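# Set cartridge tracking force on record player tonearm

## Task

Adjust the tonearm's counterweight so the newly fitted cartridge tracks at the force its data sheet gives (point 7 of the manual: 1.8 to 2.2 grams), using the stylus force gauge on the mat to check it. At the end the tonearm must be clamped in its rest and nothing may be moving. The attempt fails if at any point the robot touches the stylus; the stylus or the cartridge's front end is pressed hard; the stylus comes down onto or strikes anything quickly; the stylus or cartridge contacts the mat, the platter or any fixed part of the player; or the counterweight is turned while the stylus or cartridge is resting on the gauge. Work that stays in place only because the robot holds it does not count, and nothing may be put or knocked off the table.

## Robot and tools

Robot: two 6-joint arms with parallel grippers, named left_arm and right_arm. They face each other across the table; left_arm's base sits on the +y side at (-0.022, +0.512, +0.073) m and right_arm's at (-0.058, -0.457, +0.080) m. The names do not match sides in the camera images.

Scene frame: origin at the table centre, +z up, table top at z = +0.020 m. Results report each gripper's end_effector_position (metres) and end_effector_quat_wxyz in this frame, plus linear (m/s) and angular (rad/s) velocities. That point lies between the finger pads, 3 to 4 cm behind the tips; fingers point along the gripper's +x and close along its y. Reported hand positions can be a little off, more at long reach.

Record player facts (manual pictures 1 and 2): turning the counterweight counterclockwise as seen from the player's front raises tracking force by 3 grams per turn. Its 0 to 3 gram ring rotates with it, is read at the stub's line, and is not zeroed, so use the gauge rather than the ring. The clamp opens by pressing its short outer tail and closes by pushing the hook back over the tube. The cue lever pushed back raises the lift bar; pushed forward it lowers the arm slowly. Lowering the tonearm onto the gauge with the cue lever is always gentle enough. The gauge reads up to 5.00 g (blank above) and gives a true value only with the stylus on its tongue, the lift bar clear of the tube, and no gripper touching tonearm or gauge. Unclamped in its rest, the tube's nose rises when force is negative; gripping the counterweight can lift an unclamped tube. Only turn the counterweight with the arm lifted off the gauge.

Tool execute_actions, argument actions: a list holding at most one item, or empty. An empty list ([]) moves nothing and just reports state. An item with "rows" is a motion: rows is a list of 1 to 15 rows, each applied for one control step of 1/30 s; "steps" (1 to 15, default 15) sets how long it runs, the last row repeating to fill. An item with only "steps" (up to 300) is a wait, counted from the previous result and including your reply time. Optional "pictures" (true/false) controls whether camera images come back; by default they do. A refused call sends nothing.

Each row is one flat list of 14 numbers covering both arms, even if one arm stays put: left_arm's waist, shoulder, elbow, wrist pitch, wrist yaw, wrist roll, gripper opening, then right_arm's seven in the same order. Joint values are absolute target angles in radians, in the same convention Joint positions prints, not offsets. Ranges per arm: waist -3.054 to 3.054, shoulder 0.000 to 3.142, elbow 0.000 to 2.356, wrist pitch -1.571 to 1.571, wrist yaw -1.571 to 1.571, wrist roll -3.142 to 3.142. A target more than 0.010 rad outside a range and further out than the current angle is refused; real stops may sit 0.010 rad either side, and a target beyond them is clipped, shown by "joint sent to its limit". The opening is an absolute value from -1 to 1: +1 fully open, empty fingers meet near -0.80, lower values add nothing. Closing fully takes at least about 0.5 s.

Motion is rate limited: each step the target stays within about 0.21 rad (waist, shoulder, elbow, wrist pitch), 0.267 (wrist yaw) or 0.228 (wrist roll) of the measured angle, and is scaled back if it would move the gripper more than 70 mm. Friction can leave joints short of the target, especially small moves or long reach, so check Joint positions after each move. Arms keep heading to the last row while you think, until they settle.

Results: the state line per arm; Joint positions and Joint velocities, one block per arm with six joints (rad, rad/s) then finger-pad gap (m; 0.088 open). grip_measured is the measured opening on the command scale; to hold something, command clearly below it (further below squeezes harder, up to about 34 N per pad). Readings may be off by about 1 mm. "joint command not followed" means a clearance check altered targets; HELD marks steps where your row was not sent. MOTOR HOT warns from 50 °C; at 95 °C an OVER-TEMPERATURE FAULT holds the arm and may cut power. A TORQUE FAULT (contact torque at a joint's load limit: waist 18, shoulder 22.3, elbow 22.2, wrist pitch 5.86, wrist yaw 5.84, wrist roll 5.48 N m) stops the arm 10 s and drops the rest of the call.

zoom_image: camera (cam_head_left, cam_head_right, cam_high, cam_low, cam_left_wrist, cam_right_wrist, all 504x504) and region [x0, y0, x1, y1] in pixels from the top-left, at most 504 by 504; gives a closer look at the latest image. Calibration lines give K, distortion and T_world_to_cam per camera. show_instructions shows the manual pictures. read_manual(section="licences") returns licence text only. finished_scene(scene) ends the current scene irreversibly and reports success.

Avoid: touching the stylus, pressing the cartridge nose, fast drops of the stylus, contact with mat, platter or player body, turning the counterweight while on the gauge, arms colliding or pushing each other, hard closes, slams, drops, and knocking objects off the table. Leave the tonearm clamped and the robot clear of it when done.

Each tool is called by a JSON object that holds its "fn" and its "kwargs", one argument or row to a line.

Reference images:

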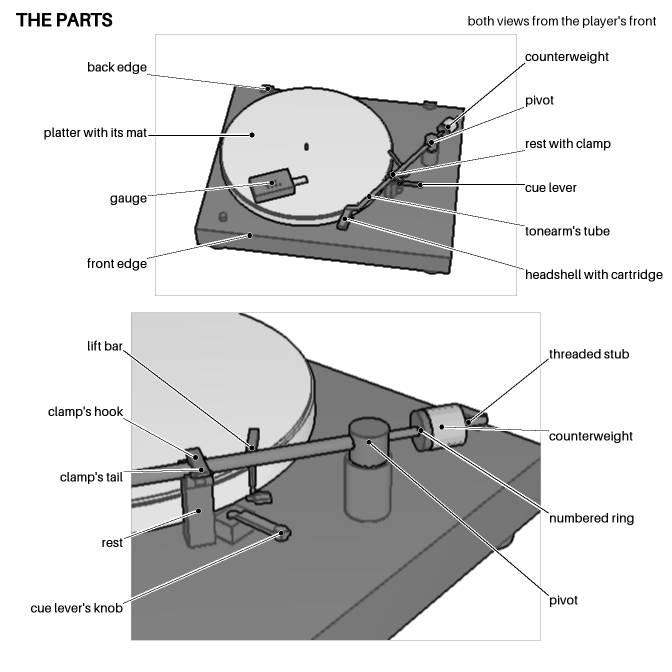

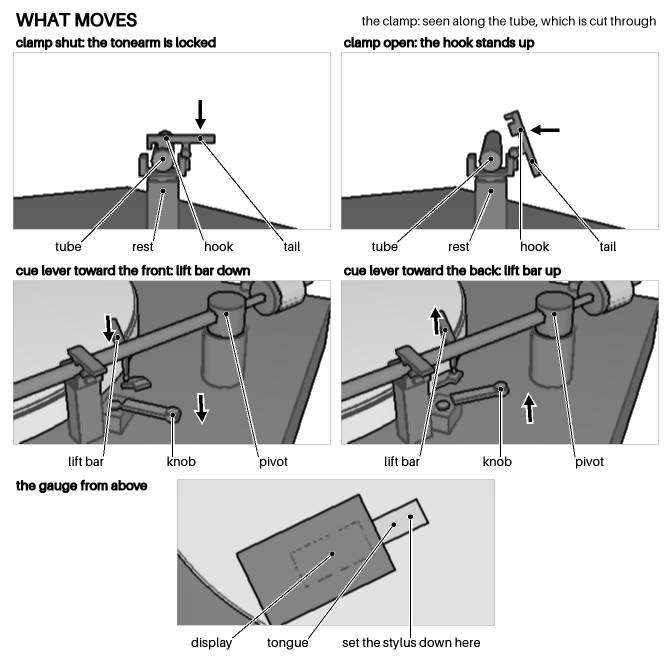

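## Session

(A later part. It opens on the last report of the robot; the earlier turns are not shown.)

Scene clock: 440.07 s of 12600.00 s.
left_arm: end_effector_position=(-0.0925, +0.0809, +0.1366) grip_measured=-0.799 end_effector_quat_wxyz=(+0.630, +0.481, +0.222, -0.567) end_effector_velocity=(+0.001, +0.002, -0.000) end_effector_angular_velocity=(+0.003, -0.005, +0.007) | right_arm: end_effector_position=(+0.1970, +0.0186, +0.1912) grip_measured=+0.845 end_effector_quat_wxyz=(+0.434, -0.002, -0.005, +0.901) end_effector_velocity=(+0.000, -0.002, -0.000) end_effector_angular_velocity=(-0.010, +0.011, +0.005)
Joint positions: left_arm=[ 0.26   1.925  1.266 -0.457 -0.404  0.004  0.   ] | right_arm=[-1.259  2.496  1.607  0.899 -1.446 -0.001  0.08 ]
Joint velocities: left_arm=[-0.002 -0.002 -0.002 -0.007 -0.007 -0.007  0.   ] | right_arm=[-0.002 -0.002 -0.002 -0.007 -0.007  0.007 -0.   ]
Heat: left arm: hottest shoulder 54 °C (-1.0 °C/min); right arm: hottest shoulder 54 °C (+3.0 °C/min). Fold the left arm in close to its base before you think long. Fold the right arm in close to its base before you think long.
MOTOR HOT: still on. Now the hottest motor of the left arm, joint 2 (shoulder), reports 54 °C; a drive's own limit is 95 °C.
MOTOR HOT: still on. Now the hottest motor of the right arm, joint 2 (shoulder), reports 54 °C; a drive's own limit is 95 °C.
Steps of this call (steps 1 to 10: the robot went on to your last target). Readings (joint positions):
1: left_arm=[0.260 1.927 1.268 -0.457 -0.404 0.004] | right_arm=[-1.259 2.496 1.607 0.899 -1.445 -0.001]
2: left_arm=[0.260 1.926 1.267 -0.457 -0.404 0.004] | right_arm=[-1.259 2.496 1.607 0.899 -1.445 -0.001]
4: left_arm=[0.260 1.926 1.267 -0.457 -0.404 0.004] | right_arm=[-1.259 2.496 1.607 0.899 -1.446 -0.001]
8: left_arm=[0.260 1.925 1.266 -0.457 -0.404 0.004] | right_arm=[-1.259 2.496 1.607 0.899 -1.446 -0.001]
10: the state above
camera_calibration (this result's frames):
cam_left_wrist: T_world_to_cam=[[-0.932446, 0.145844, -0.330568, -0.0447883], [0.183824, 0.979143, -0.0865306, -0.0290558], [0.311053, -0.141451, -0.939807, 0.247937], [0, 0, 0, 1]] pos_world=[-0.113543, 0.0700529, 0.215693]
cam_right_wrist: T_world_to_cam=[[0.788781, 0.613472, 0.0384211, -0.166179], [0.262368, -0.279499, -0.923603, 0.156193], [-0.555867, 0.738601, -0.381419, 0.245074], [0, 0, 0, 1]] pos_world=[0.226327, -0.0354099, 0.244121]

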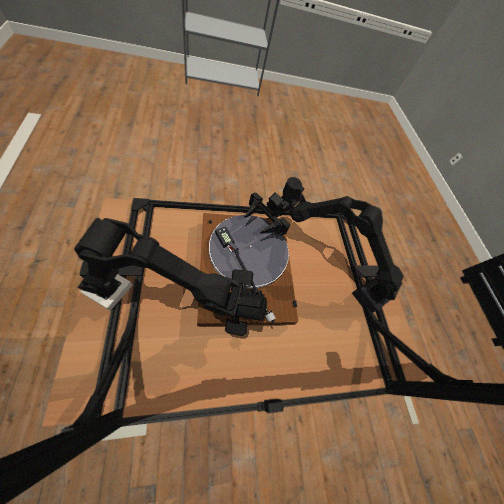

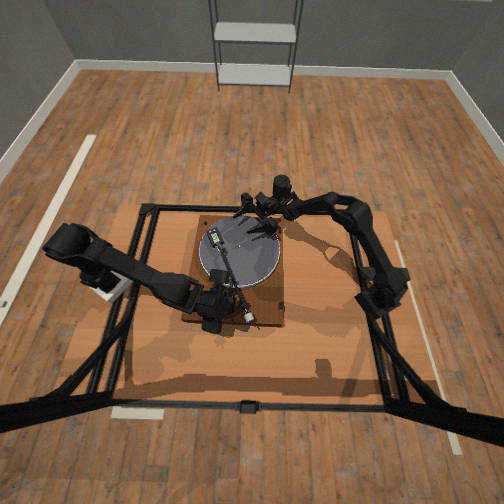

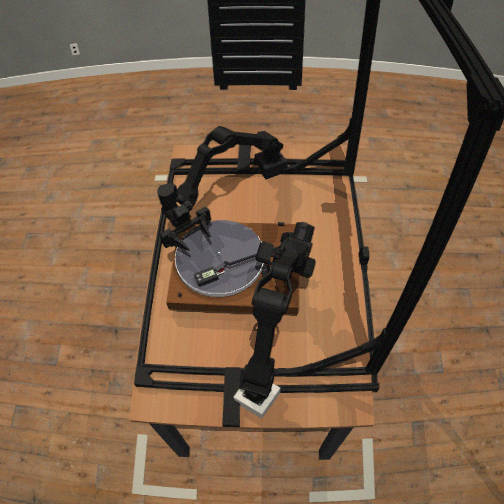

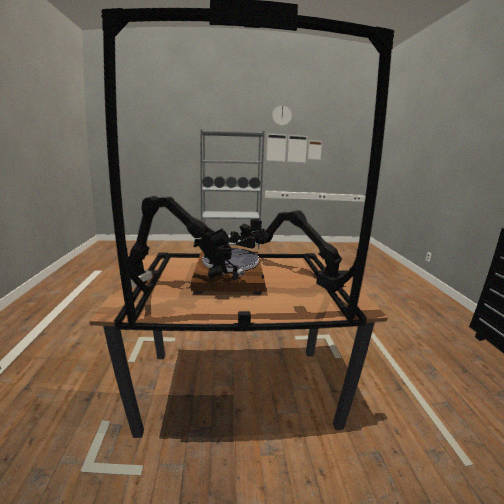

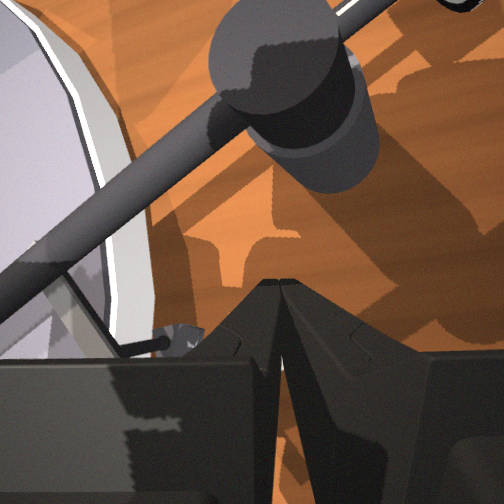

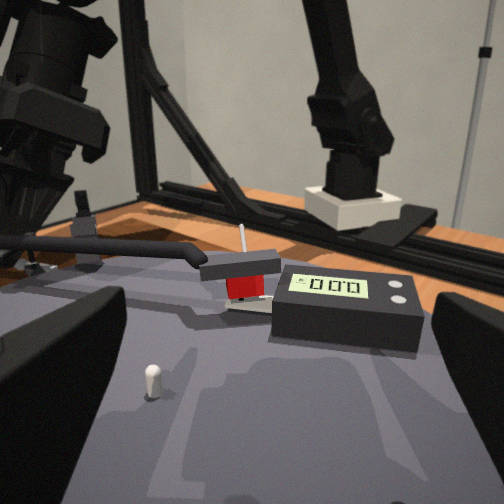

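{"fn": "execute_actions", "kwargs": {
  "actions": [
    {"rows": [[0.2575,1.918,1.241,-0.46,-0.402,0,-0.85,-1.26,2.5,1.604,0.9,-1.45,0,0.845],[0.256,1.914,1.235,-0.458,-0.402,0,-0.85,-1.26,2.5,1.604,0.9,-1.45,0,0.845],[0.2545,1.91,1.229,-0.456,-0.402,0,-0.85,-1.26,2.5,1.604,0.9,-1.45,0,0.845],[0.253,1.905,1.223,-0.455,-0.402,0,-0.85,-1.26,2.5,1.604,0.9,-1.45,0,0.845],[0.2515,1.901,1.217,-0.453,-0.402,0,-0.85,-1.26,2.5,1.604,0.9,-1.45,0,0.845],[0.25,1.897,1.211,-0.451,-0.402,0,-0.85,-1.26,2.5,1.604,0.9,-1.45,0,0.845],[0.2485,1.893,1.205,-0.45,-0.402,0,-0.85,-1.26,2.5,1.604,0.9,-1.45,0,0.845],[0.247,1.888,1.199,-0.448,-0.402,0,-0.85,-1.26,2.5,1.604,0.9,-1.45,0,0.845],[0.2455,1.884,1.193,-0.446,-0.402,0,-0.85,-1.26,2.5,1.604,0.9,-1.45,0,0.845],[0.244,1.88,1.187,-0.444,-0.402,0,-0.85,-1.26,2.5,1.604,0.9,-1.45,0,0.845],[0.2425,1.876,1.182,-0.443,-0.402,0,-0.85,-1.26,2.5,1.604,0.9,-1.45,0,0.845],[0.241,1.872,1.177,-0.441,-0.402,0,-0.85,-1.26,2.5,1.604,0.9,-1.45,0,0.845]], "steps": 15}
  ],
  "pictures": false
}}

{"fn": "execute_actions", "kwargs": {
  "actions": [
    {"steps": 90}
  ]
}}

Scene clock: 448.93 s of 12600.00 s.
left_arm: end_effector_position=(-0.0969, +0.0955, +0.1367) grip_measured=-0.799 end_effector_quat_wxyz=(+0.624, +0.483, +0.217, -0.574) end_effector_velocity=(-0.001, +0.016, -0.003) end_effector_angular_velocity=(+0.034, -0.007, -0.021) | right_arm: end_effector_position=(+0.1970, +0.0186, +0.1910) grip_measured=+0.845 end_effector_quat_wxyz=(+0.434, -0.002, -0.005, +0.901) end_effector_velocity=(+0.002, -0.000, -0.001) end_effector_angular_velocity=(-0.020, +0.021, -0.010)
Joint positions: left_arm=[ 0.24   1.877  1.2   -0.438 -0.403  0.004  0.   ] | right_arm=[-1.259  2.496  1.607  0.899 -1.446 -0.     0.08 ]
Joint velocities: left_arm=[-0.012 -0.037 -0.046 -0.022  0.007  0.007  0.   ] | right_arm=[-0.002 -0.002 -0.002 -0.022  0.007  0.007 -0.   ]
Heat: left arm: hottest shoulder 55 °C (-1.0 °C/min); right arm: hottest shoulder 54 °C (+2.0 °C/min). Fold the left arm in close to its base before you think long. Fold the right arm in close to its base before you think long.
MOTOR HOT: still on. Now the hottest motor of the left arm, joint 2 (shoulder), reports 55 °C; a drive's own limit is 95 °C.
MOTOR HOT: still on. Now the hottest motor of the right arm, joint 2 (shoulder), reports 54 °C; a drive's own limit is 95 °C.
Steps of this call (steps 1 to 15: the robot went on to your last target; steps 16 to 90: nothing new was sent; then 5.37 s passed at rest; steps 91 to 105: all 15 steps of this action). Readings (joint positions):
91: left_arm=[0.259 1.925 1.265 -0.456 -0.404 0.004] | right_arm=[-1.259 2.496 1.607 0.899 -1.446 -0.001]
92: left_arm=[0.258 1.923 1.263 -0.455 -0.404 0.004] | right_arm=[-1.259 2.496 1.607 0.899 -1.446 -0.001]
94: left_arm=[0.256 1.917 1.255 -0.452 -0.403 0.004] | right_arm=[-1.259 2.496 1.607 0.899 -1.446 -0.001]
98: left_arm=[0.249 1.901 1.233 -0.447 -0.403 0.004] | right_arm=[-1.259 2.496 1.607 0.899 -1.446 -0.001]
105: the state above

Scene clock: 451.93 s of 12600.00 s.
left_arm: end_effector_position=(-0.0969, +0.0965, +0.1365) grip_measured=-0.799 end_effector_quat_wxyz=(+0.624, +0.483, +0.217, -0.574) end_effector_velocity=(+0.000, +0.001, +0.001) end_effector_angular_velocity=(-0.005, +0.004, +0.019) | right_arm: end_effector_position=(+0.1970, +0.0186, +0.1910) grip_measured=+0.845 end_effector_quat_wxyz=(+0.434, -0.002, -0.005, +0.901) end_effector_velocity=(+0.000, -0.002, -0.000) end_effector_angular_velocity=(-0.001, -0.001, +0.005)
Joint positions: left_arm=[ 0.239  1.874  1.196 -0.437 -0.403  0.004  0.   ] | right_arm=[-1.259  2.496  1.607  0.899 -1.446 -0.     0.08 ]
Joint velocities: left_arm=[-0.002 -0.002  0.002 -0.007 -0.007 -0.022  0.   ] | right_arm=[-0.002 -0.002 -0.002 -0.007 -0.007 -0.007 -0.   ]
Heat: left arm: hottest shoulder 55 °C (-1.0 °C/min); right arm: hottest shoulder 55 °C (+3.0 °C/min). Fold the left arm in close to its base before you think long. Fold the right arm in close to its base before you think long.
MOTOR HOT: still on. Now the hottest motor of the left arm, joint 2 (shoulder), reports 55 °C; a drive's own limit is 95 °C.
MOTOR HOT: still on. Now the hottest motor of the right arm, joint 2 (shoulder), reports 55 °C; a drive's own limit is 95 °C.
Steps of this call (steps 1 to 15: the robot went on to your last target; steps 16 to 90: nothing new was sent). Readings (joint positions):
1: left_arm=[0.240 1.876 1.199 -0.438 -0.403 0.004] | right_arm=[-1.259 2.496 1.607 0.899 -1.446 -0.000]
2: left_arm=[0.239 1.875 1.199 -0.438 -0.403 0.004] | right_arm=[-1.259 2.496 1.607 0.899 -1.446 -0.000]
4: left_arm=[0.239 1.875 1.198 -0.437 -0.403 0.004] | right_arm=[-1.259 2.496 1.607 0.899 -1.446 -0.000]
8: left_arm=[0.239 1.875 1.197 -0.437 -0.403 0.004] | right_arm=[-1.259 2.496 1.607 0.899 -1.446 -0.000]
90: the state above
All arms were judged still, so your last target was given up. Only a new action makes them travel on or press farther. Fingers that are still opening or closing keep moving.
camera_calibration (this result's frames):
cam_left_wrist: T_world_to_cam=[[-0.929638, 0.16515, -0.329392, -0.0529536], [0.204026, 0.975099, -0.0869258, -0.0410361], [0.306834, -0.148014, -0.940183, 0.251748], [0, 0, 0, 1]] pos_world=[-0.1181, 0.0860218, 0.21568]
cam_right_wrist: T_world_to_cam=[[0.788802, 0.613492, 0.0376623, -0.166034], [0.261847, -0.279971, -0.923609, 0.15613], [-0.556082, 0.738406, -0.381482, 0.245059], [0, 0, 0, 1]] pos_world=[0.226358, -0.0353809, 0.243942]

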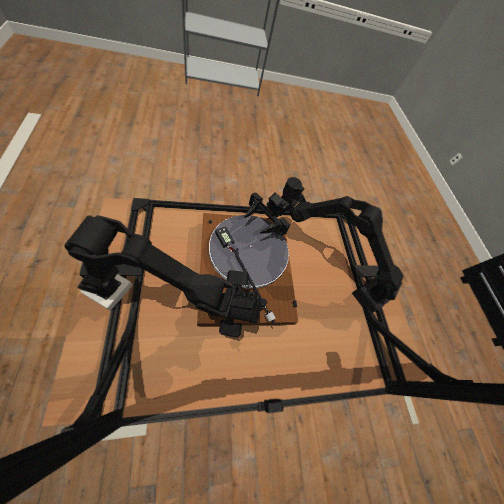

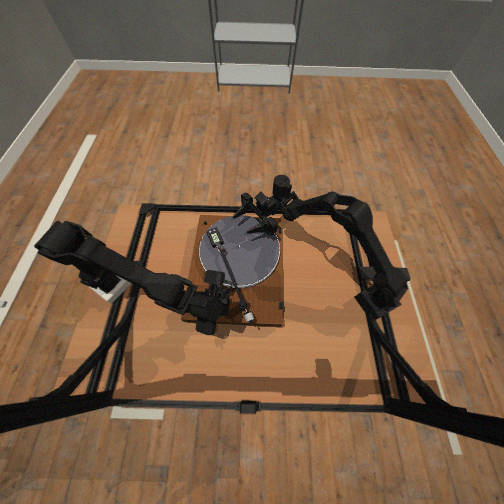

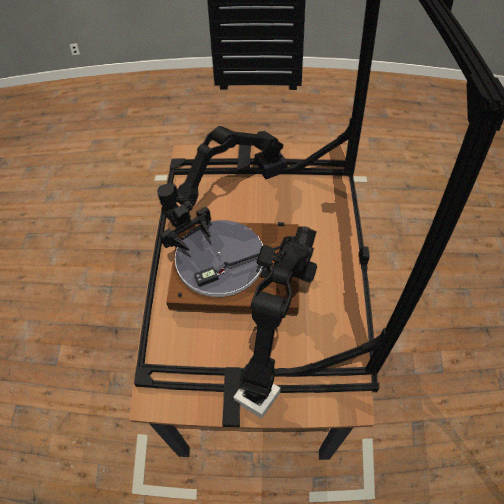

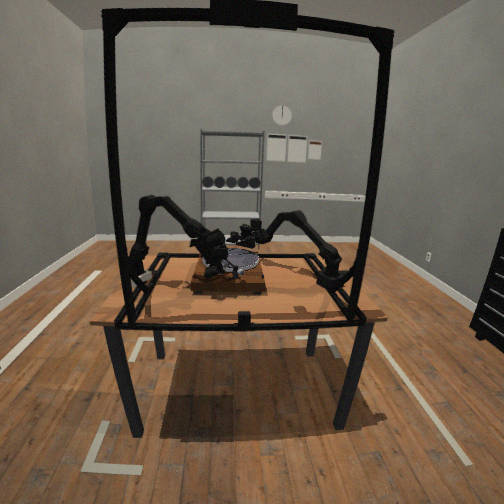

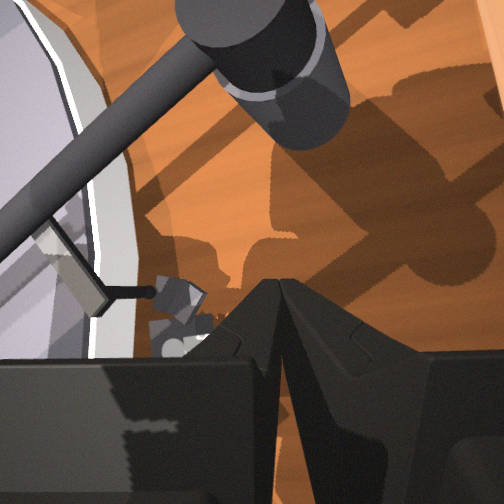

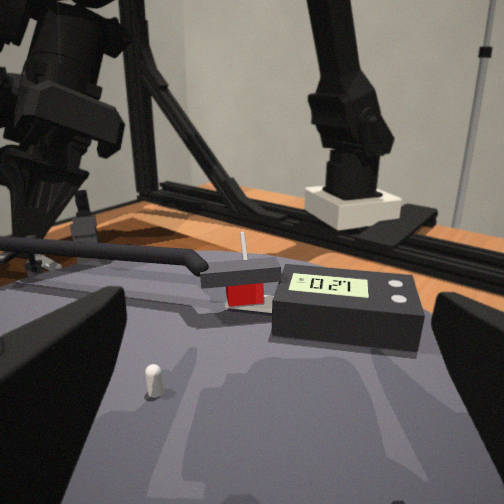

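Wait for it to settle and read.

{"fn": "execute_actions", "kwargs": {
  "actions": [
    {"steps": 90}
  ]
}}

{"fn": "zoom_image", "kwargs": {
  "camera": "cam_high",
  "region": [190, 255, 240, 290]
}}

{"fn": "zoom_image", "kwargs": {
  "camera": "cam_right_wrist",
  "region": [190, 240, 390, 340]
}}

Scene clock: 454.93 s of 12600.00 s.
left_arm: end_effector_position=(-0.0969, +0.0966, +0.1366) grip_measured=-0.799 end_effector_quat_wxyz=(+0.624, +0.483, +0.217, -0.574) end_effector_velocity=(+0.003, +0.003, +0.001) end_effector_angular_velocity=(+0.003, -0.025, +0.001) | right_arm: end_effector_position=(+0.1972, +0.0185, +0.1907) grip_measured=+0.845 end_effector_quat_wxyz=(+0.434, -0.001, -0.004, +0.901) end_effector_velocity=(-0.000, -0.002, -0.002) end_effector_angular_velocity=(-0.004, +0.003, +0.005)
Joint positions: left_arm=[ 0.239  1.874  1.196 -0.437 -0.403  0.004  0.   ] | right_arm=[-1.26   2.497  1.607  0.899 -1.446 -0.     0.08 ]
Joint velocities: left_arm=[-0.002 -0.007 -0.007 -0.007 -0.022  0.007  0.   ] | right_arm=[-0.002 -0.002 -0.007 -0.007 -0.007 -0.007 -0.   ]
Heat: left arm: hottest shoulder 55 °C (-1.0 °C/min); right arm: hottest shoulder 55 °C (+3.0 °C/min). Fold the left arm in close to its base before you think long. Fold the right arm in close to its base before you think long.
MOTOR HOT: still on. Now the hottest motor of the left arm, joint 2 (shoulder), reports 55 °C; a drive's own limit is 95 °C.
MOTOR HOT: still on. Now the hottest motor of the right arm, joint 2 (shoulder), reports 55 °C; a drive's own limit is 95 °C.
Steps of this call (steps 1 to 90: nothing new was sent). Readings (joint positions):
1: left_arm=[0.239 1.874 1.196 -0.437 -0.403 0.004] | right_arm=[-1.259 2.497 1.607 0.899 -1.446 -0.000]
2: left_arm=[0.239 1.874 1.196 -0.437 -0.403 0.004] | right_arm=[-1.259 2.497 1.607 0.899 -1.446 -0.000]
4: left_arm=[0.239 1.874 1.196 -0.437 -0.403 0.004] | right_arm=[-1.259 2.497 1.607 0.899 -1.446 -0.000]
8: left_arm=[0.239 1.874 1.196 -0.437 -0.403 0.004] | right_arm=[-1.259 2.497 1.607 0.899 -1.446 -0.000]
90: the state above
camera_calibration (this result's frames):
cam_left_wrist: T_world_to_cam=[[-0.929638, 0.16515, -0.329392, -0.0529309], [0.204026, 0.975099, -0.0869258, -0.0411287], [0.306834, -0.148014, -0.940183, 0.251781], [0, 0, 0, 1]] pos_world=[-0.11807, 0.0861131, 0.21571]
cam_right_wrist: T_world_to_cam=[[0.789056, 0.613212, 0.036907, -0.165952], [0.261247, -0.280575, -0.923595, 0.155904], [-0.556004, 0.73841, -0.381589, 0.24513], [0, 0, 0, 1]] pos_world=[0.226509, -0.0355001, 0.243656]

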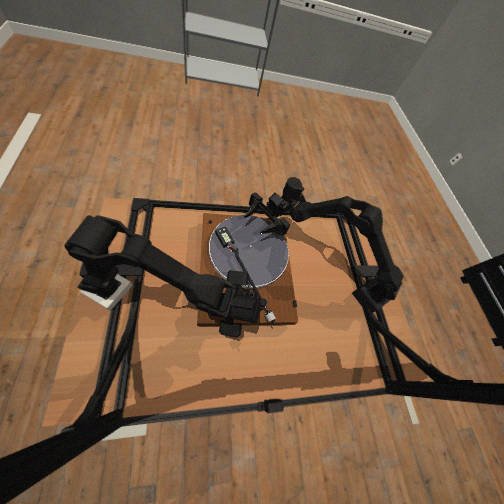

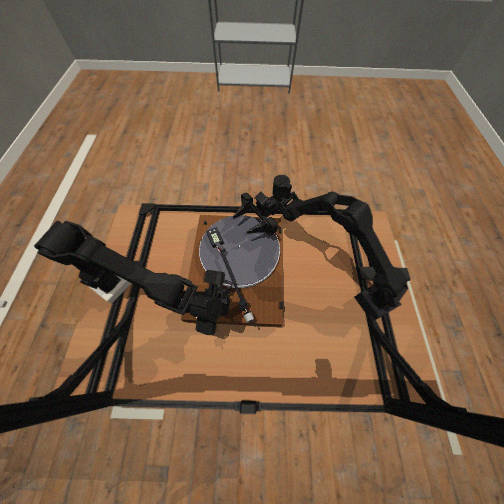

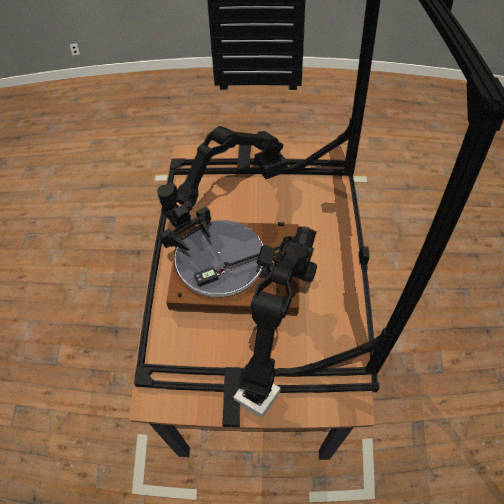

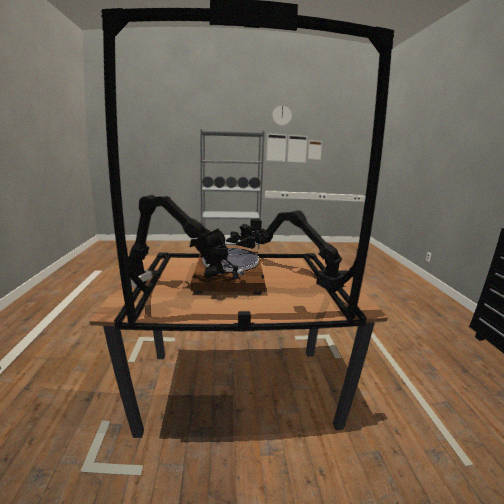

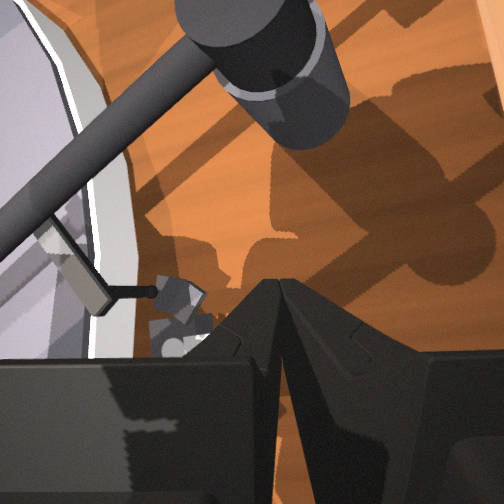

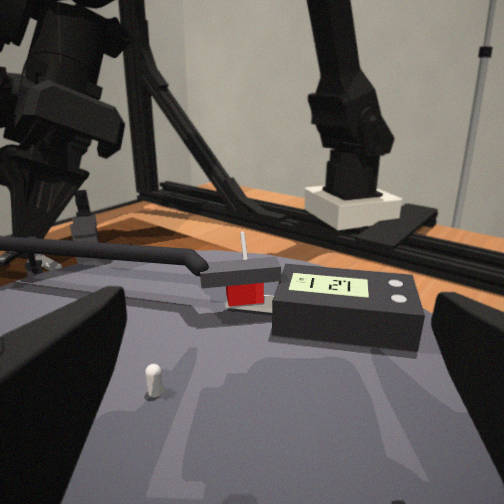

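Region (190, 255, 240, 290) of cam_high's 504x504 image, scaled by 10.080, with more detail than that image has; it fills the top 353 rows of this view, and the rest is white.

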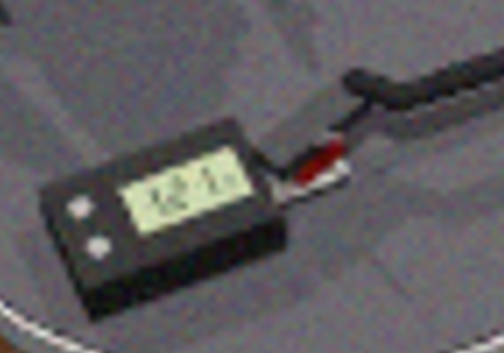

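Region (190, 240, 390, 340) of cam_right_wrist's 504x504 image, scaled by 2.520, with more detail than that image has.

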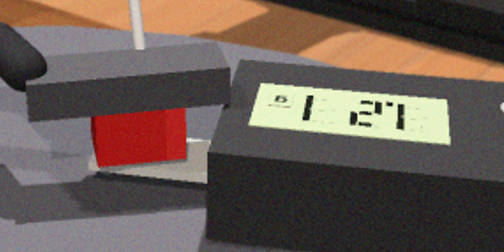

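{"fn": "execute_actions", "kwargs": {
  "actions": [
    {"rows": [[0.24,1.868,1.172,-0.439,-0.402,0,-0.85,-1.26,2.5,1.604,0.9,-1.45,0,0.845],[0.239,1.864,1.166,-0.437,-0.402,0,-0.85,-1.26,2.5,1.604,0.9,-1.45,0,0.845],[0.238,1.86,1.16,-0.435,-0.402,0,-0.85,-1.26,2.5,1.604,0.9,-1.45,0,0.845],[0.238,1.856,1.154,-0.434,-0.402,0,-0.85,-1.26,2.5,1.604,0.9,-1.45,0,0.845],[0.237,1.852,1.149,-0.432,-0.402,0,-0.85,-1.26,2.5,1.604,0.9,-1.45,0,0.845],[0.236,1.848,1.143,-0.43,-0.402,0,-0.85,-1.26,2.5,1.604,0.9,-1.45,0,0.845],[0.236,1.844,1.138,-0.429,-0.402,0,-0.85,-1.26,2.5,1.604,0.9,-1.45,0,0.845],[0.235,1.84,1.132,-0.427,-0.402,0,-0.85,-1.26,2.5,1.604,0.9,-1.45,0,0.845],[0.235,1.836,1.127,-0.426,-0.402,0,-0.85,-1.26,2.5,1.604,0.9,-1.45,0,0.845]], "steps": 15}
  ],
  "pictures": false
}}

{"fn": "execute_actions", "kwargs": {
  "actions": [
    {"steps": 90}
  ]
}}

Scene clock: 463.53 s of 12600.00 s.
left_arm: end_effector_position=(-0.0966, +0.1049, +0.1378) grip_measured=-0.799 end_effector_quat_wxyz=(+0.624, +0.480, +0.215, -0.578) end_effector_velocity=(-0.002, +0.001, +0.002) end_effector_angular_velocity=(-0.011, -0.000, +0.002) | right_arm: end_effector_position=(+0.1972, +0.0185, +0.1906) grip_measured=+0.845 end_effector_quat_wxyz=(+0.434, -0.001, -0.004, +0.901) end_effector_velocity=(-0.002, -0.003, -0.001) end_effector_angular_velocity=(+0.006, -0.008, +0.020)
Joint positions: left_arm=[ 0.234  1.838  1.151 -0.418 -0.401  0.003  0.   ] | right_arm=[-1.26   2.497  1.607  0.899 -1.446 -0.     0.08 ]
Joint velocities: left_arm=[-0.007 -0.007 -0.007  0.007 -0.007 -0.007  0.   ] | right_arm=[-0.002  0.002 -0.002  0.007 -0.022 -0.007 -0.   ]
Heat: left arm: hottest shoulder 55 °C (-2.0 °C/min); right arm: hottest shoulder 55 °C (+3.0 °C/min). Fold the left arm in close to its base before you think long. Fold the right arm in close to its base before you think long.
MOTOR HOT: still on. Now the hottest motor of the left arm, joint 2 (shoulder), reports 55 °C; a drive's own limit is 95 °C.
MOTOR HOT: still on. Now the hottest motor of the right arm, joint 2 (shoulder), reports 55 °C; a drive's own limit is 95 °C.
Steps of this call (steps 1 to 90: nothing new was sent; then 5.10 s passed at rest; steps 91 to 105: all 15 steps of this action). Readings (joint positions):
91: left_arm=[0.239 1.873 1.195 -0.436 -0.403 0.003] | right_arm=[-1.260 2.497 1.607 0.899 -1.446 -0.000]
92: left_arm=[0.239 1.872 1.193 -0.435 -0.402 0.003] | right_arm=[-1.260 2.497 1.607 0.899 -1.446 -0.000]
94: left_arm=[0.238 1.867 1.186 -0.429 -0.402 0.003] | right_arm=[-1.260 2.497 1.607 0.899 -1.446 -0.000]
98: left_arm=[0.237 1.856 1.170 -0.417 -0.401 0.003] | right_arm=[-1.260 2.497 1.607 0.899 -1.446 -0.000]
105: the state above

Scene clock: 466.53 s of 12600.00 s.
left_arm: end_effector_position=(-0.0965, +0.1051, +0.1377) grip_measured=-0.799 end_effector_quat_wxyz=(+0.624, +0.480, +0.215, -0.578) end_effector_velocity=(+0.002, -0.001, -0.001) end_effector_angular_velocity=(-0.010, +0.006, +0.024) | right_arm: end_effector_position=(+0.1972, +0.0185, +0.1906) grip_measured=+0.845 end_effector_quat_wxyz=(+0.434, -0.001, -0.004, +0.901) end_effector_velocity=(+0.000, -0.002, +0.002) end_effector_angular_velocity=(+0.003, -0.004, +0.005)
Joint positions: left_arm=[ 0.234  1.838  1.15  -0.418 -0.401  0.003  0.   ] | right_arm=[-1.26   2.497  1.607  0.899 -1.446 -0.     0.08 ]
Joint velocities: left_arm=[ 0.002  0.002 -0.002  0.007 -0.007 -0.022  0.   ] | right_arm=[-0.002 -0.007 -0.002 -0.007 -0.007 -0.007 -0.   ]
Heat: left arm: hottest shoulder 55 °C (-2.0 °C/min); right arm: hottest shoulder 55 °C (+2.0 °C/min). Fold the left arm in close to its base before you think long. Fold the right arm in close to its base before you think long.
MOTOR HOT: still on. Now the hottest motor of the left arm, joint 2 (shoulder), reports 55 °C; a drive's own limit is 95 °C.
MOTOR HOT: still on. Now the hottest motor of the right arm, joint 2 (shoulder), reports 55 °C; a drive's own limit is 95 °C.
Steps of this call (steps 1 to 15: the robot went on to your last target; steps 16 to 90: nothing new was sent). Readings (joint positions):
1: left_arm=[0.234 1.838 1.151 -0.418 -0.401 0.003] | right_arm=[-1.260 2.497 1.607 0.899 -1.446 -0.000]
2: left_arm=[0.234 1.838 1.151 -0.418 -0.401 0.003] | right_arm=[-1.260 2.497 1.607 0.899 -1.446 -0.000]
4: left_arm=[0.234 1.838 1.150 -0.418 -0.401 0.003] | right_arm=[-1.260 2.497 1.607 0.899 -1.446 -0.000]
8: left_arm=[0.234 1.838 1.150 -0.418 -0.401 0.003] | right_arm=[-1.260 2.497 1.607 0.899 -1.446 -0.000]
90: the state above
All arms were judged still, so your last target was given up. Only a new action makes them travel on or press farther. Fingers that are still opening or closing keep moving.
camera_calibration (this result's frames):
cam_left_wrist: T_world_to_cam=[[-0.930264, 0.167553, -0.326396, -0.0543214], [0.208946, 0.973211, -0.0959284, -0.0475112], [0.301579, -0.157438, -0.940353, 0.254529], [0, 0, 0, 1]] pos_world=[-0.117367, 0.0954127, 0.217059]
cam_right_wrist: T_world_to_cam=[[0.789066, 0.613222, 0.0365293, -0.165877], [0.261001, -0.280827, -0.923588, 0.155781], [-0.556106, 0.738306, -0.381642, 0.245089], [0, 0, 0, 1]] pos_world=[0.226525, -0.0354838, 0.243473]

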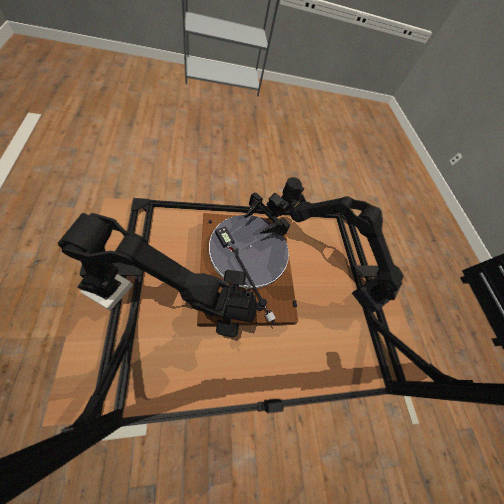

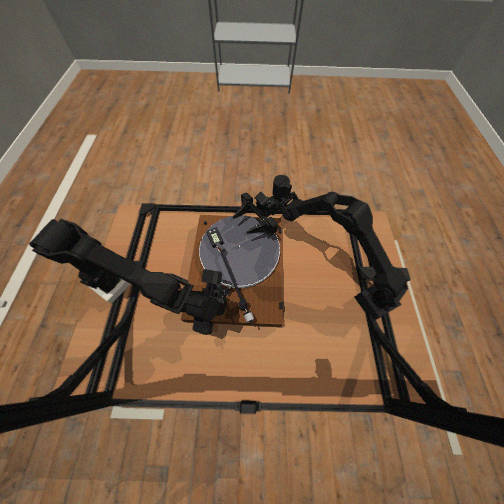

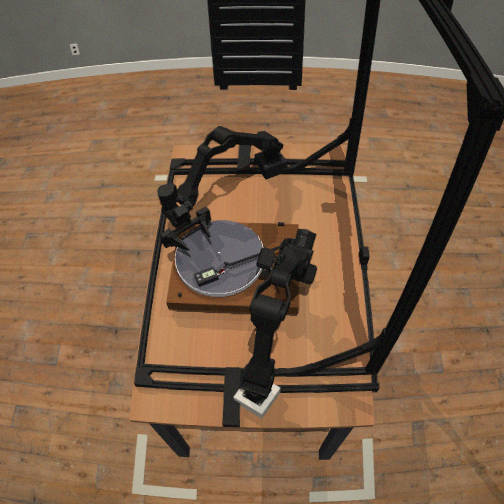

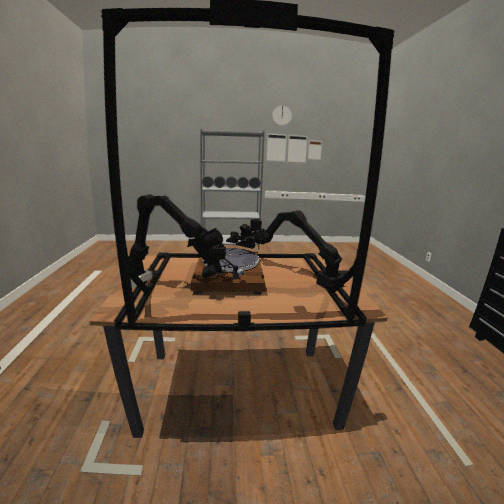

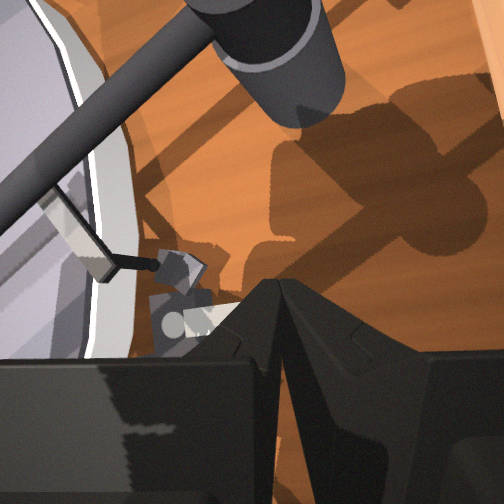

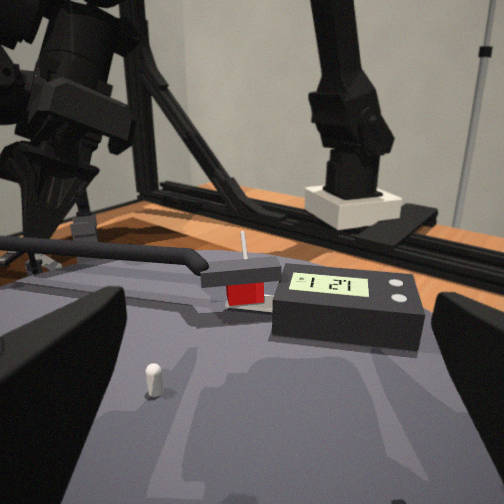

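{"fn": "execute_actions", "kwargs": {
  "actions": [
    {"rows": [[0.234,1.84,1.18,-0.45,-0.402,0,-0.85,-1.26,2.5,1.604,0.9,-1.45,0,0.845],[0.234,1.84,1.21,-0.48,-0.402,0,-0.85,-1.26,2.5,1.604,0.9,-1.45,0,0.845],[0.234,1.84,1.24,-0.51,-0.402,0,-0.85,-1.26,2.5,1.604,0.9,-1.45,0,0.845],[0.234,1.84,1.27,-0.54,-0.402,0,-0.85,-1.26,2.5,1.604,0.9,-1.45,0,0.845],[0.234,1.84,1.30,-0.57,-0.402,0,-0.85,-1.26,2.5,1.604,0.9,-1.45,0,0.845],[0.234,1.84,1.33,-0.61,-0.402,0,-0.85,-1.26,2.5,1.604,0.9,-1.45,0,0.845],[0.23,1.86,1.38,-0.68,-0.41,0,-0.85,-1.26,2.5,1.604,0.9,-1.45,0,0.845],[0.225,1.89,1.43,-0.75,-0.42,0,-0.85,-1.26,2.5,1.604,0.9,-1.45,0,0.845],[0.22,1.92,1.48,-0.82,-0.43,0,-0.85,-1.26,2.5,1.604,0.9,-1.45,0,0.845],[0.215,1.95,1.53,-0.89,-0.44,0,-0.85,-1.26,2.5,1.604,0.9,-1.45,0,0.845],[0.21,1.98,1.58,-0.96,-0.45,0,-0.85,-1.26,2.5,1.604,0.9,-1.45,0,0.845],[0.205,2.01,1.63,-1.03,-0.46,0,-0.85,-1.26,2.5,1.604,0.9,-1.45,0,0.845],[0.2,2.04,1.68,-1.10,-0.475,0,-0.85,-1.26,2.5,1.604,0.9,-1.45,0,0.845],[0.195,2.08,1.72,-1.15,-0.49,0,-0.85,-1.26,2.5,1.604,0.9,-1.45,0,0.845],[0.188,2.12,1.76,-1.21,-0.5,0,-0.85,-1.26,2.5,1.604,0.9,-1.45,0,0.845]], "steps": 15}
  ],
  "pictures": false
}}

{"fn": "execute_actions", "kwargs": {
  "actions": [
    {"steps": 12}
  ],
  "pictures": false
}}

{"fn": "execute_actions", "kwargs": {
  "actions": [
    {"rows": [[0.188,2.122,1.73,-1.185,-0.5,0,-0.85,-1.26,2.5,1.604,0.9,-1.45,0,0.845],[0.188,2.124,1.71,-1.165,-0.5,0,-0.85,-1.26,2.5,1.604,0.9,-1.45,0,0.845],[0.188,2.126,1.69,-1.145,-0.5,0,-0.85,-1.26,2.5,1.604,0.9,-1.45,0,0.845],[0.188,2.128,1.67,-1.125,-0.5,0,-0.85,-1.26,2.5,1.604,0.9,-1.45,0,0.845],[0.188,2.13,1.65,-1.105,-0.5,0,-0.85,-1.26,2.5,1.604,0.9,-1.45,0,0.845],[0.188,2.132,1.63,-1.085,-0.5,0,-0.85,-1.26,2.5,1.604,0.9,-1.45,0,0.845],[0.188,2.134,1.61,-1.065,-0.5,0,-0.85,-1.26,2.5,1.604,0.9,-1.45,0,0.845],[0.188,2.134,1.596,-1.048,-0.5,0,-0.85,-1.26,2.5,1.604,0.9,-1.45,0,0.845]], "steps": 15}
  ]
}}

Scene clock: 488.57 s of 12600.00 s.
left_arm: end_effector_position=(-0.1006, +0.0990, +0.1827) grip_measured=-0.799 end_effector_quat_wxyz=(+0.567, +0.608, +0.238, -0.503) end_effector_velocity=(-0.004, +0.058, -0.068) end_effector_angular_velocity=(+1.365, -0.862, -0.123) | right_arm: end_effector_position=(+0.1971, +0.0184, +0.1904) grip_measured=+0.845 end_effector_quat_wxyz=(+0.434, -0.001, -0.004, +0.901) end_effector_velocity=(-0.000, -0.002, -0.002) end_effector_angular_velocity=(+0.005, -0.009, +0.005)
Joint positions: left_arm=[ 0.206  2.019  1.65  -1.051 -0.472  0.004  0.   ] | right_arm=[-1.26   2.497  1.606  0.899 -1.446 -0.     0.08 ]
Joint velocities: left_arm=[-0.168  1.023  1.316 -1.868 -0.344  0.007  0.   ] | right_arm=[-0.002 -0.002 -0.007 -0.007 -0.007 -0.022 -0.   ]
Heat: left arm: hottest shoulder 54 °C (-2.0 °C/min); right arm: hottest shoulder 56 °C (+2.0 °C/min). Fold the left arm in close to its base before you think long. Fold the right arm in close to its base before you think long.
MOTOR HOT: still on. Now the hottest motor of the left arm, joint 2 (shoulder), reports 54 °C; a drive's own limit is 95 °C.
MOTOR HOT: still on. Now the hottest motor of the right arm, joint 2 (shoulder), reports 56 °C; a drive's own limit is 95 °C.
Steps of this call (steps 1 to 90: nothing new was sent; then 18.53 s passed at rest; steps 91 to 105: all 15 steps of this action). Readings (joint positions):
91: left_arm=[0.234 1.837 1.153 -0.423 -0.401 0.003] | right_arm=[-1.260 2.497 1.606 0.899 -1.446 -0.000]
92: left_arm=[0.234 1.837 1.164 -0.443 -0.401 0.003] | right_arm=[-1.260 2.497 1.606 0.899 -1.446 -0.000]
94: left_arm=[0.234 1.839 1.195 -0.491 -0.401 0.003] | right_arm=[-1.260 2.497 1.606 0.899 -1.446 -0.000]
98: left_arm=[0.233 1.850 1.320 -0.629 -0.406 0.003] | right_arm=[-1.260 2.497 1.606 0.899 -1.446 -0.000]
105: the state above

Scene clock: 488.97 s of 12600.00 s.
left_arm: end_effector_position=(-0.1014, +0.1066, +0.1710) grip_measured=-0.799 end_effector_quat_wxyz=(+0.530, +0.665, +0.244, -0.467) end_effector_velocity=(+0.006, +0.005, +0.005) end_effector_angular_velocity=(+0.023, -0.032, +0.009) | right_arm: end_effector_position=(+0.1971, +0.0184, +0.1904) grip_measured=+0.845 end_effector_quat_wxyz=(+0.434, -0.001, -0.004, +0.901) end_effector_velocity=(-0.002, -0.000, -0.000) end_effector_angular_velocity=(+0.008, -0.012, +0.010)
Joint positions: left_arm=[ 0.189  2.115  1.749 -1.205 -0.498  0.003  0.   ] | right_arm=[-1.26   2.497  1.606  0.899 -1.446 -0.     0.08 ]
Joint velocities: left_arm=[ 0.002  0.002  0.017 -0.051 -0.022 -0.007  0.   ] | right_arm=[ 0.002 -0.002 -0.002 -0.007 -0.007 -0.022 -0.   ]
Heat: left arm: hottest shoulder 54 °C (-2.0 °C/min); right arm: hottest shoulder 56 °C (+2.0 °C/min). Fold the left arm in close to its base before you think long. Fold the right arm in close to its base before you think long.
MOTOR HOT: still on. Now the hottest motor of the left arm, joint 2 (shoulder), reports 54 °C; a drive's own limit is 95 °C.
MOTOR HOT: still on. Now the hottest motor of the right arm, joint 2 (shoulder), reports 56 °C; a drive's own limit is 95 °C.
Steps of this call (steps 1 to 12: the robot went on to your last target). Readings (joint positions):
1: left_arm=[0.201 2.047 1.683 -1.097 -0.480 0.003] | right_arm=[-1.260 2.497 1.606 0.899 -1.446 -0.000]
2: left_arm=[0.196 2.070 1.705 -1.131 -0.485 0.003] | right_arm=[-1.260 2.497 1.606 0.899 -1.446 -0.000]
4: left_arm=[0.191 2.099 1.724 -1.173 -0.490 0.003] | right_arm=[-1.260 2.497 1.606 0.899 -1.446 -0.000]
8: left_arm=[0.189 2.114 1.739 -1.200 -0.496 0.003] | right_arm=[-1.260 2.497 1.606 0.899 -1.446 -0.000]
12: the state above

Scene clock: 489.47 s of 12600.00 s.
left_arm: end_effector_position=(-0.0989, +0.1125, +0.1289) grip_measured=-0.799 end_effector_quat_wxyz=(+0.528, +0.668, +0.245, -0.464) end_effector_velocity=(-0.005, -0.007, -0.001) end_effector_angular_velocity=(-0.044, +0.025, +0.004) | right_arm: end_effector_position=(+0.1971, +0.0184, +0.1903) grip_measured=+0.845 end_effector_quat_wxyz=(+0.434, -0.001, -0.004, +0.901) end_effector_velocity=(-0.002, -0.000, -0.000) end_effector_angular_velocity=(+0.008, -0.012, +0.010)
Joint positions: left_arm=[ 0.189  2.132  1.605 -1.054 -0.499  0.003  0.   ] | right_arm=[-1.26   2.497  1.606  0.899 -1.446 -0.     0.08 ]
Joint velocities: left_arm=[-0.002 -0.002 -0.007  0.051  0.007 -0.007  0.   ] | right_arm=[ 0.002 -0.002 -0.002 -0.007 -0.007 -0.022 -0.   ]
Heat: left arm: hottest shoulder 54 °C (-2.0 °C/min); right arm: hottest shoulder 56 °C (+2.0 °C/min). Fold the left arm in close to its base before you think long. Fold the right arm in close to its base before you think long.
MOTOR HOT: still on. Now the hottest motor of the left arm, joint 2 (shoulder), reports 54 °C; a drive's own limit is 95 °C.
MOTOR HOT: still on. Now the hottest motor of the right arm, joint 2 (shoulder), reports 56 °C; a drive's own limit is 95 °C.
Steps of this call (steps 1 to 15: all 15 steps of this action). Readings (joint positions):
1: left_arm=[0.189 2.115 1.748 -1.204 -0.498 0.003] | right_arm=[-1.260 2.497 1.606 0.899 -1.446 -0.000]
2: left_arm=[0.189 2.115 1.743 -1.194 -0.498 0.003] | right_arm=[-1.260 2.497 1.606 0.899 -1.446 -0.000]
4: left_arm=[0.189 2.115 1.722 -1.163 -0.499 0.003] | right_arm=[-1.260 2.497 1.606 0.899 -1.446 -0.000]
8: left_arm=[0.189 2.119 1.649 -1.094 -0.499 0.003] | right_arm=[-1.260 2.497 1.606 0.899 -1.446 -0.000]
15: the state above
camera_calibration (this result's frames):
cam_left_wrist: T_world_to_cam=[[-0.826106, 0.349244, -0.442241, -0.0559299], [0.196419, 0.914032, 0.354914, -0.107787], [0.528175, 0.206332, -0.823686, 0.214536], [0, 0, 0, 1]] pos_world=[-0.138345, 0.0737878, 0.190231]
cam_right_wrist: T_world_to_cam=[[0.788851, 0.613542, 0.0357744, -0.165574], [0.260618, -0.281233, -0.923572, 0.155584], [-0.55659, 0.737884, -0.381752, 0.245108], [0, 0, 0, 1]] pos_world=[0.22649, -0.035519, 0.243187]

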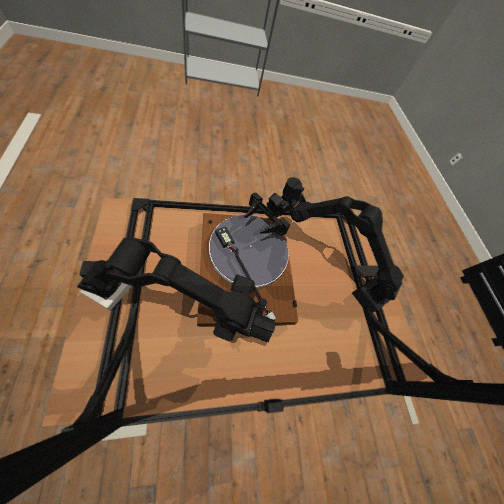

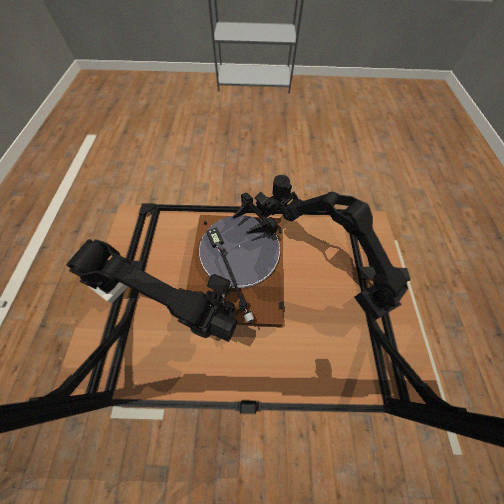

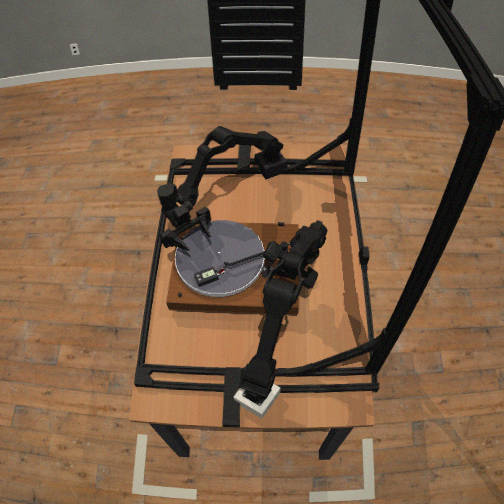

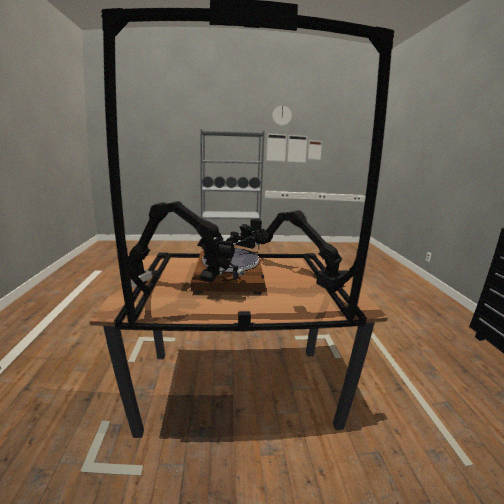

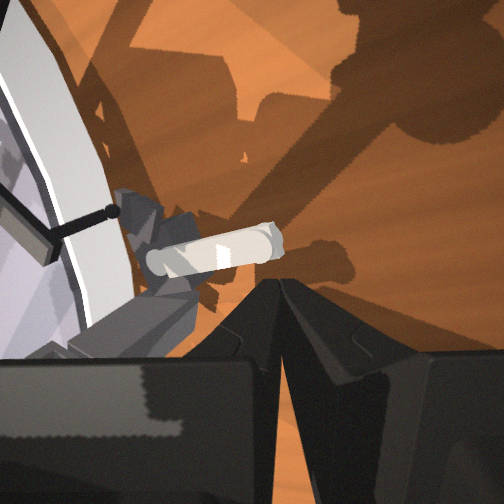

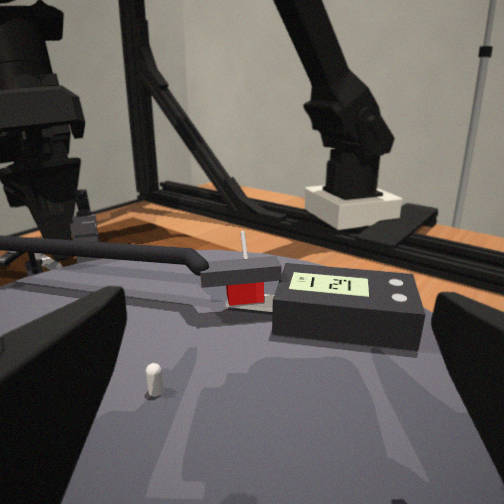

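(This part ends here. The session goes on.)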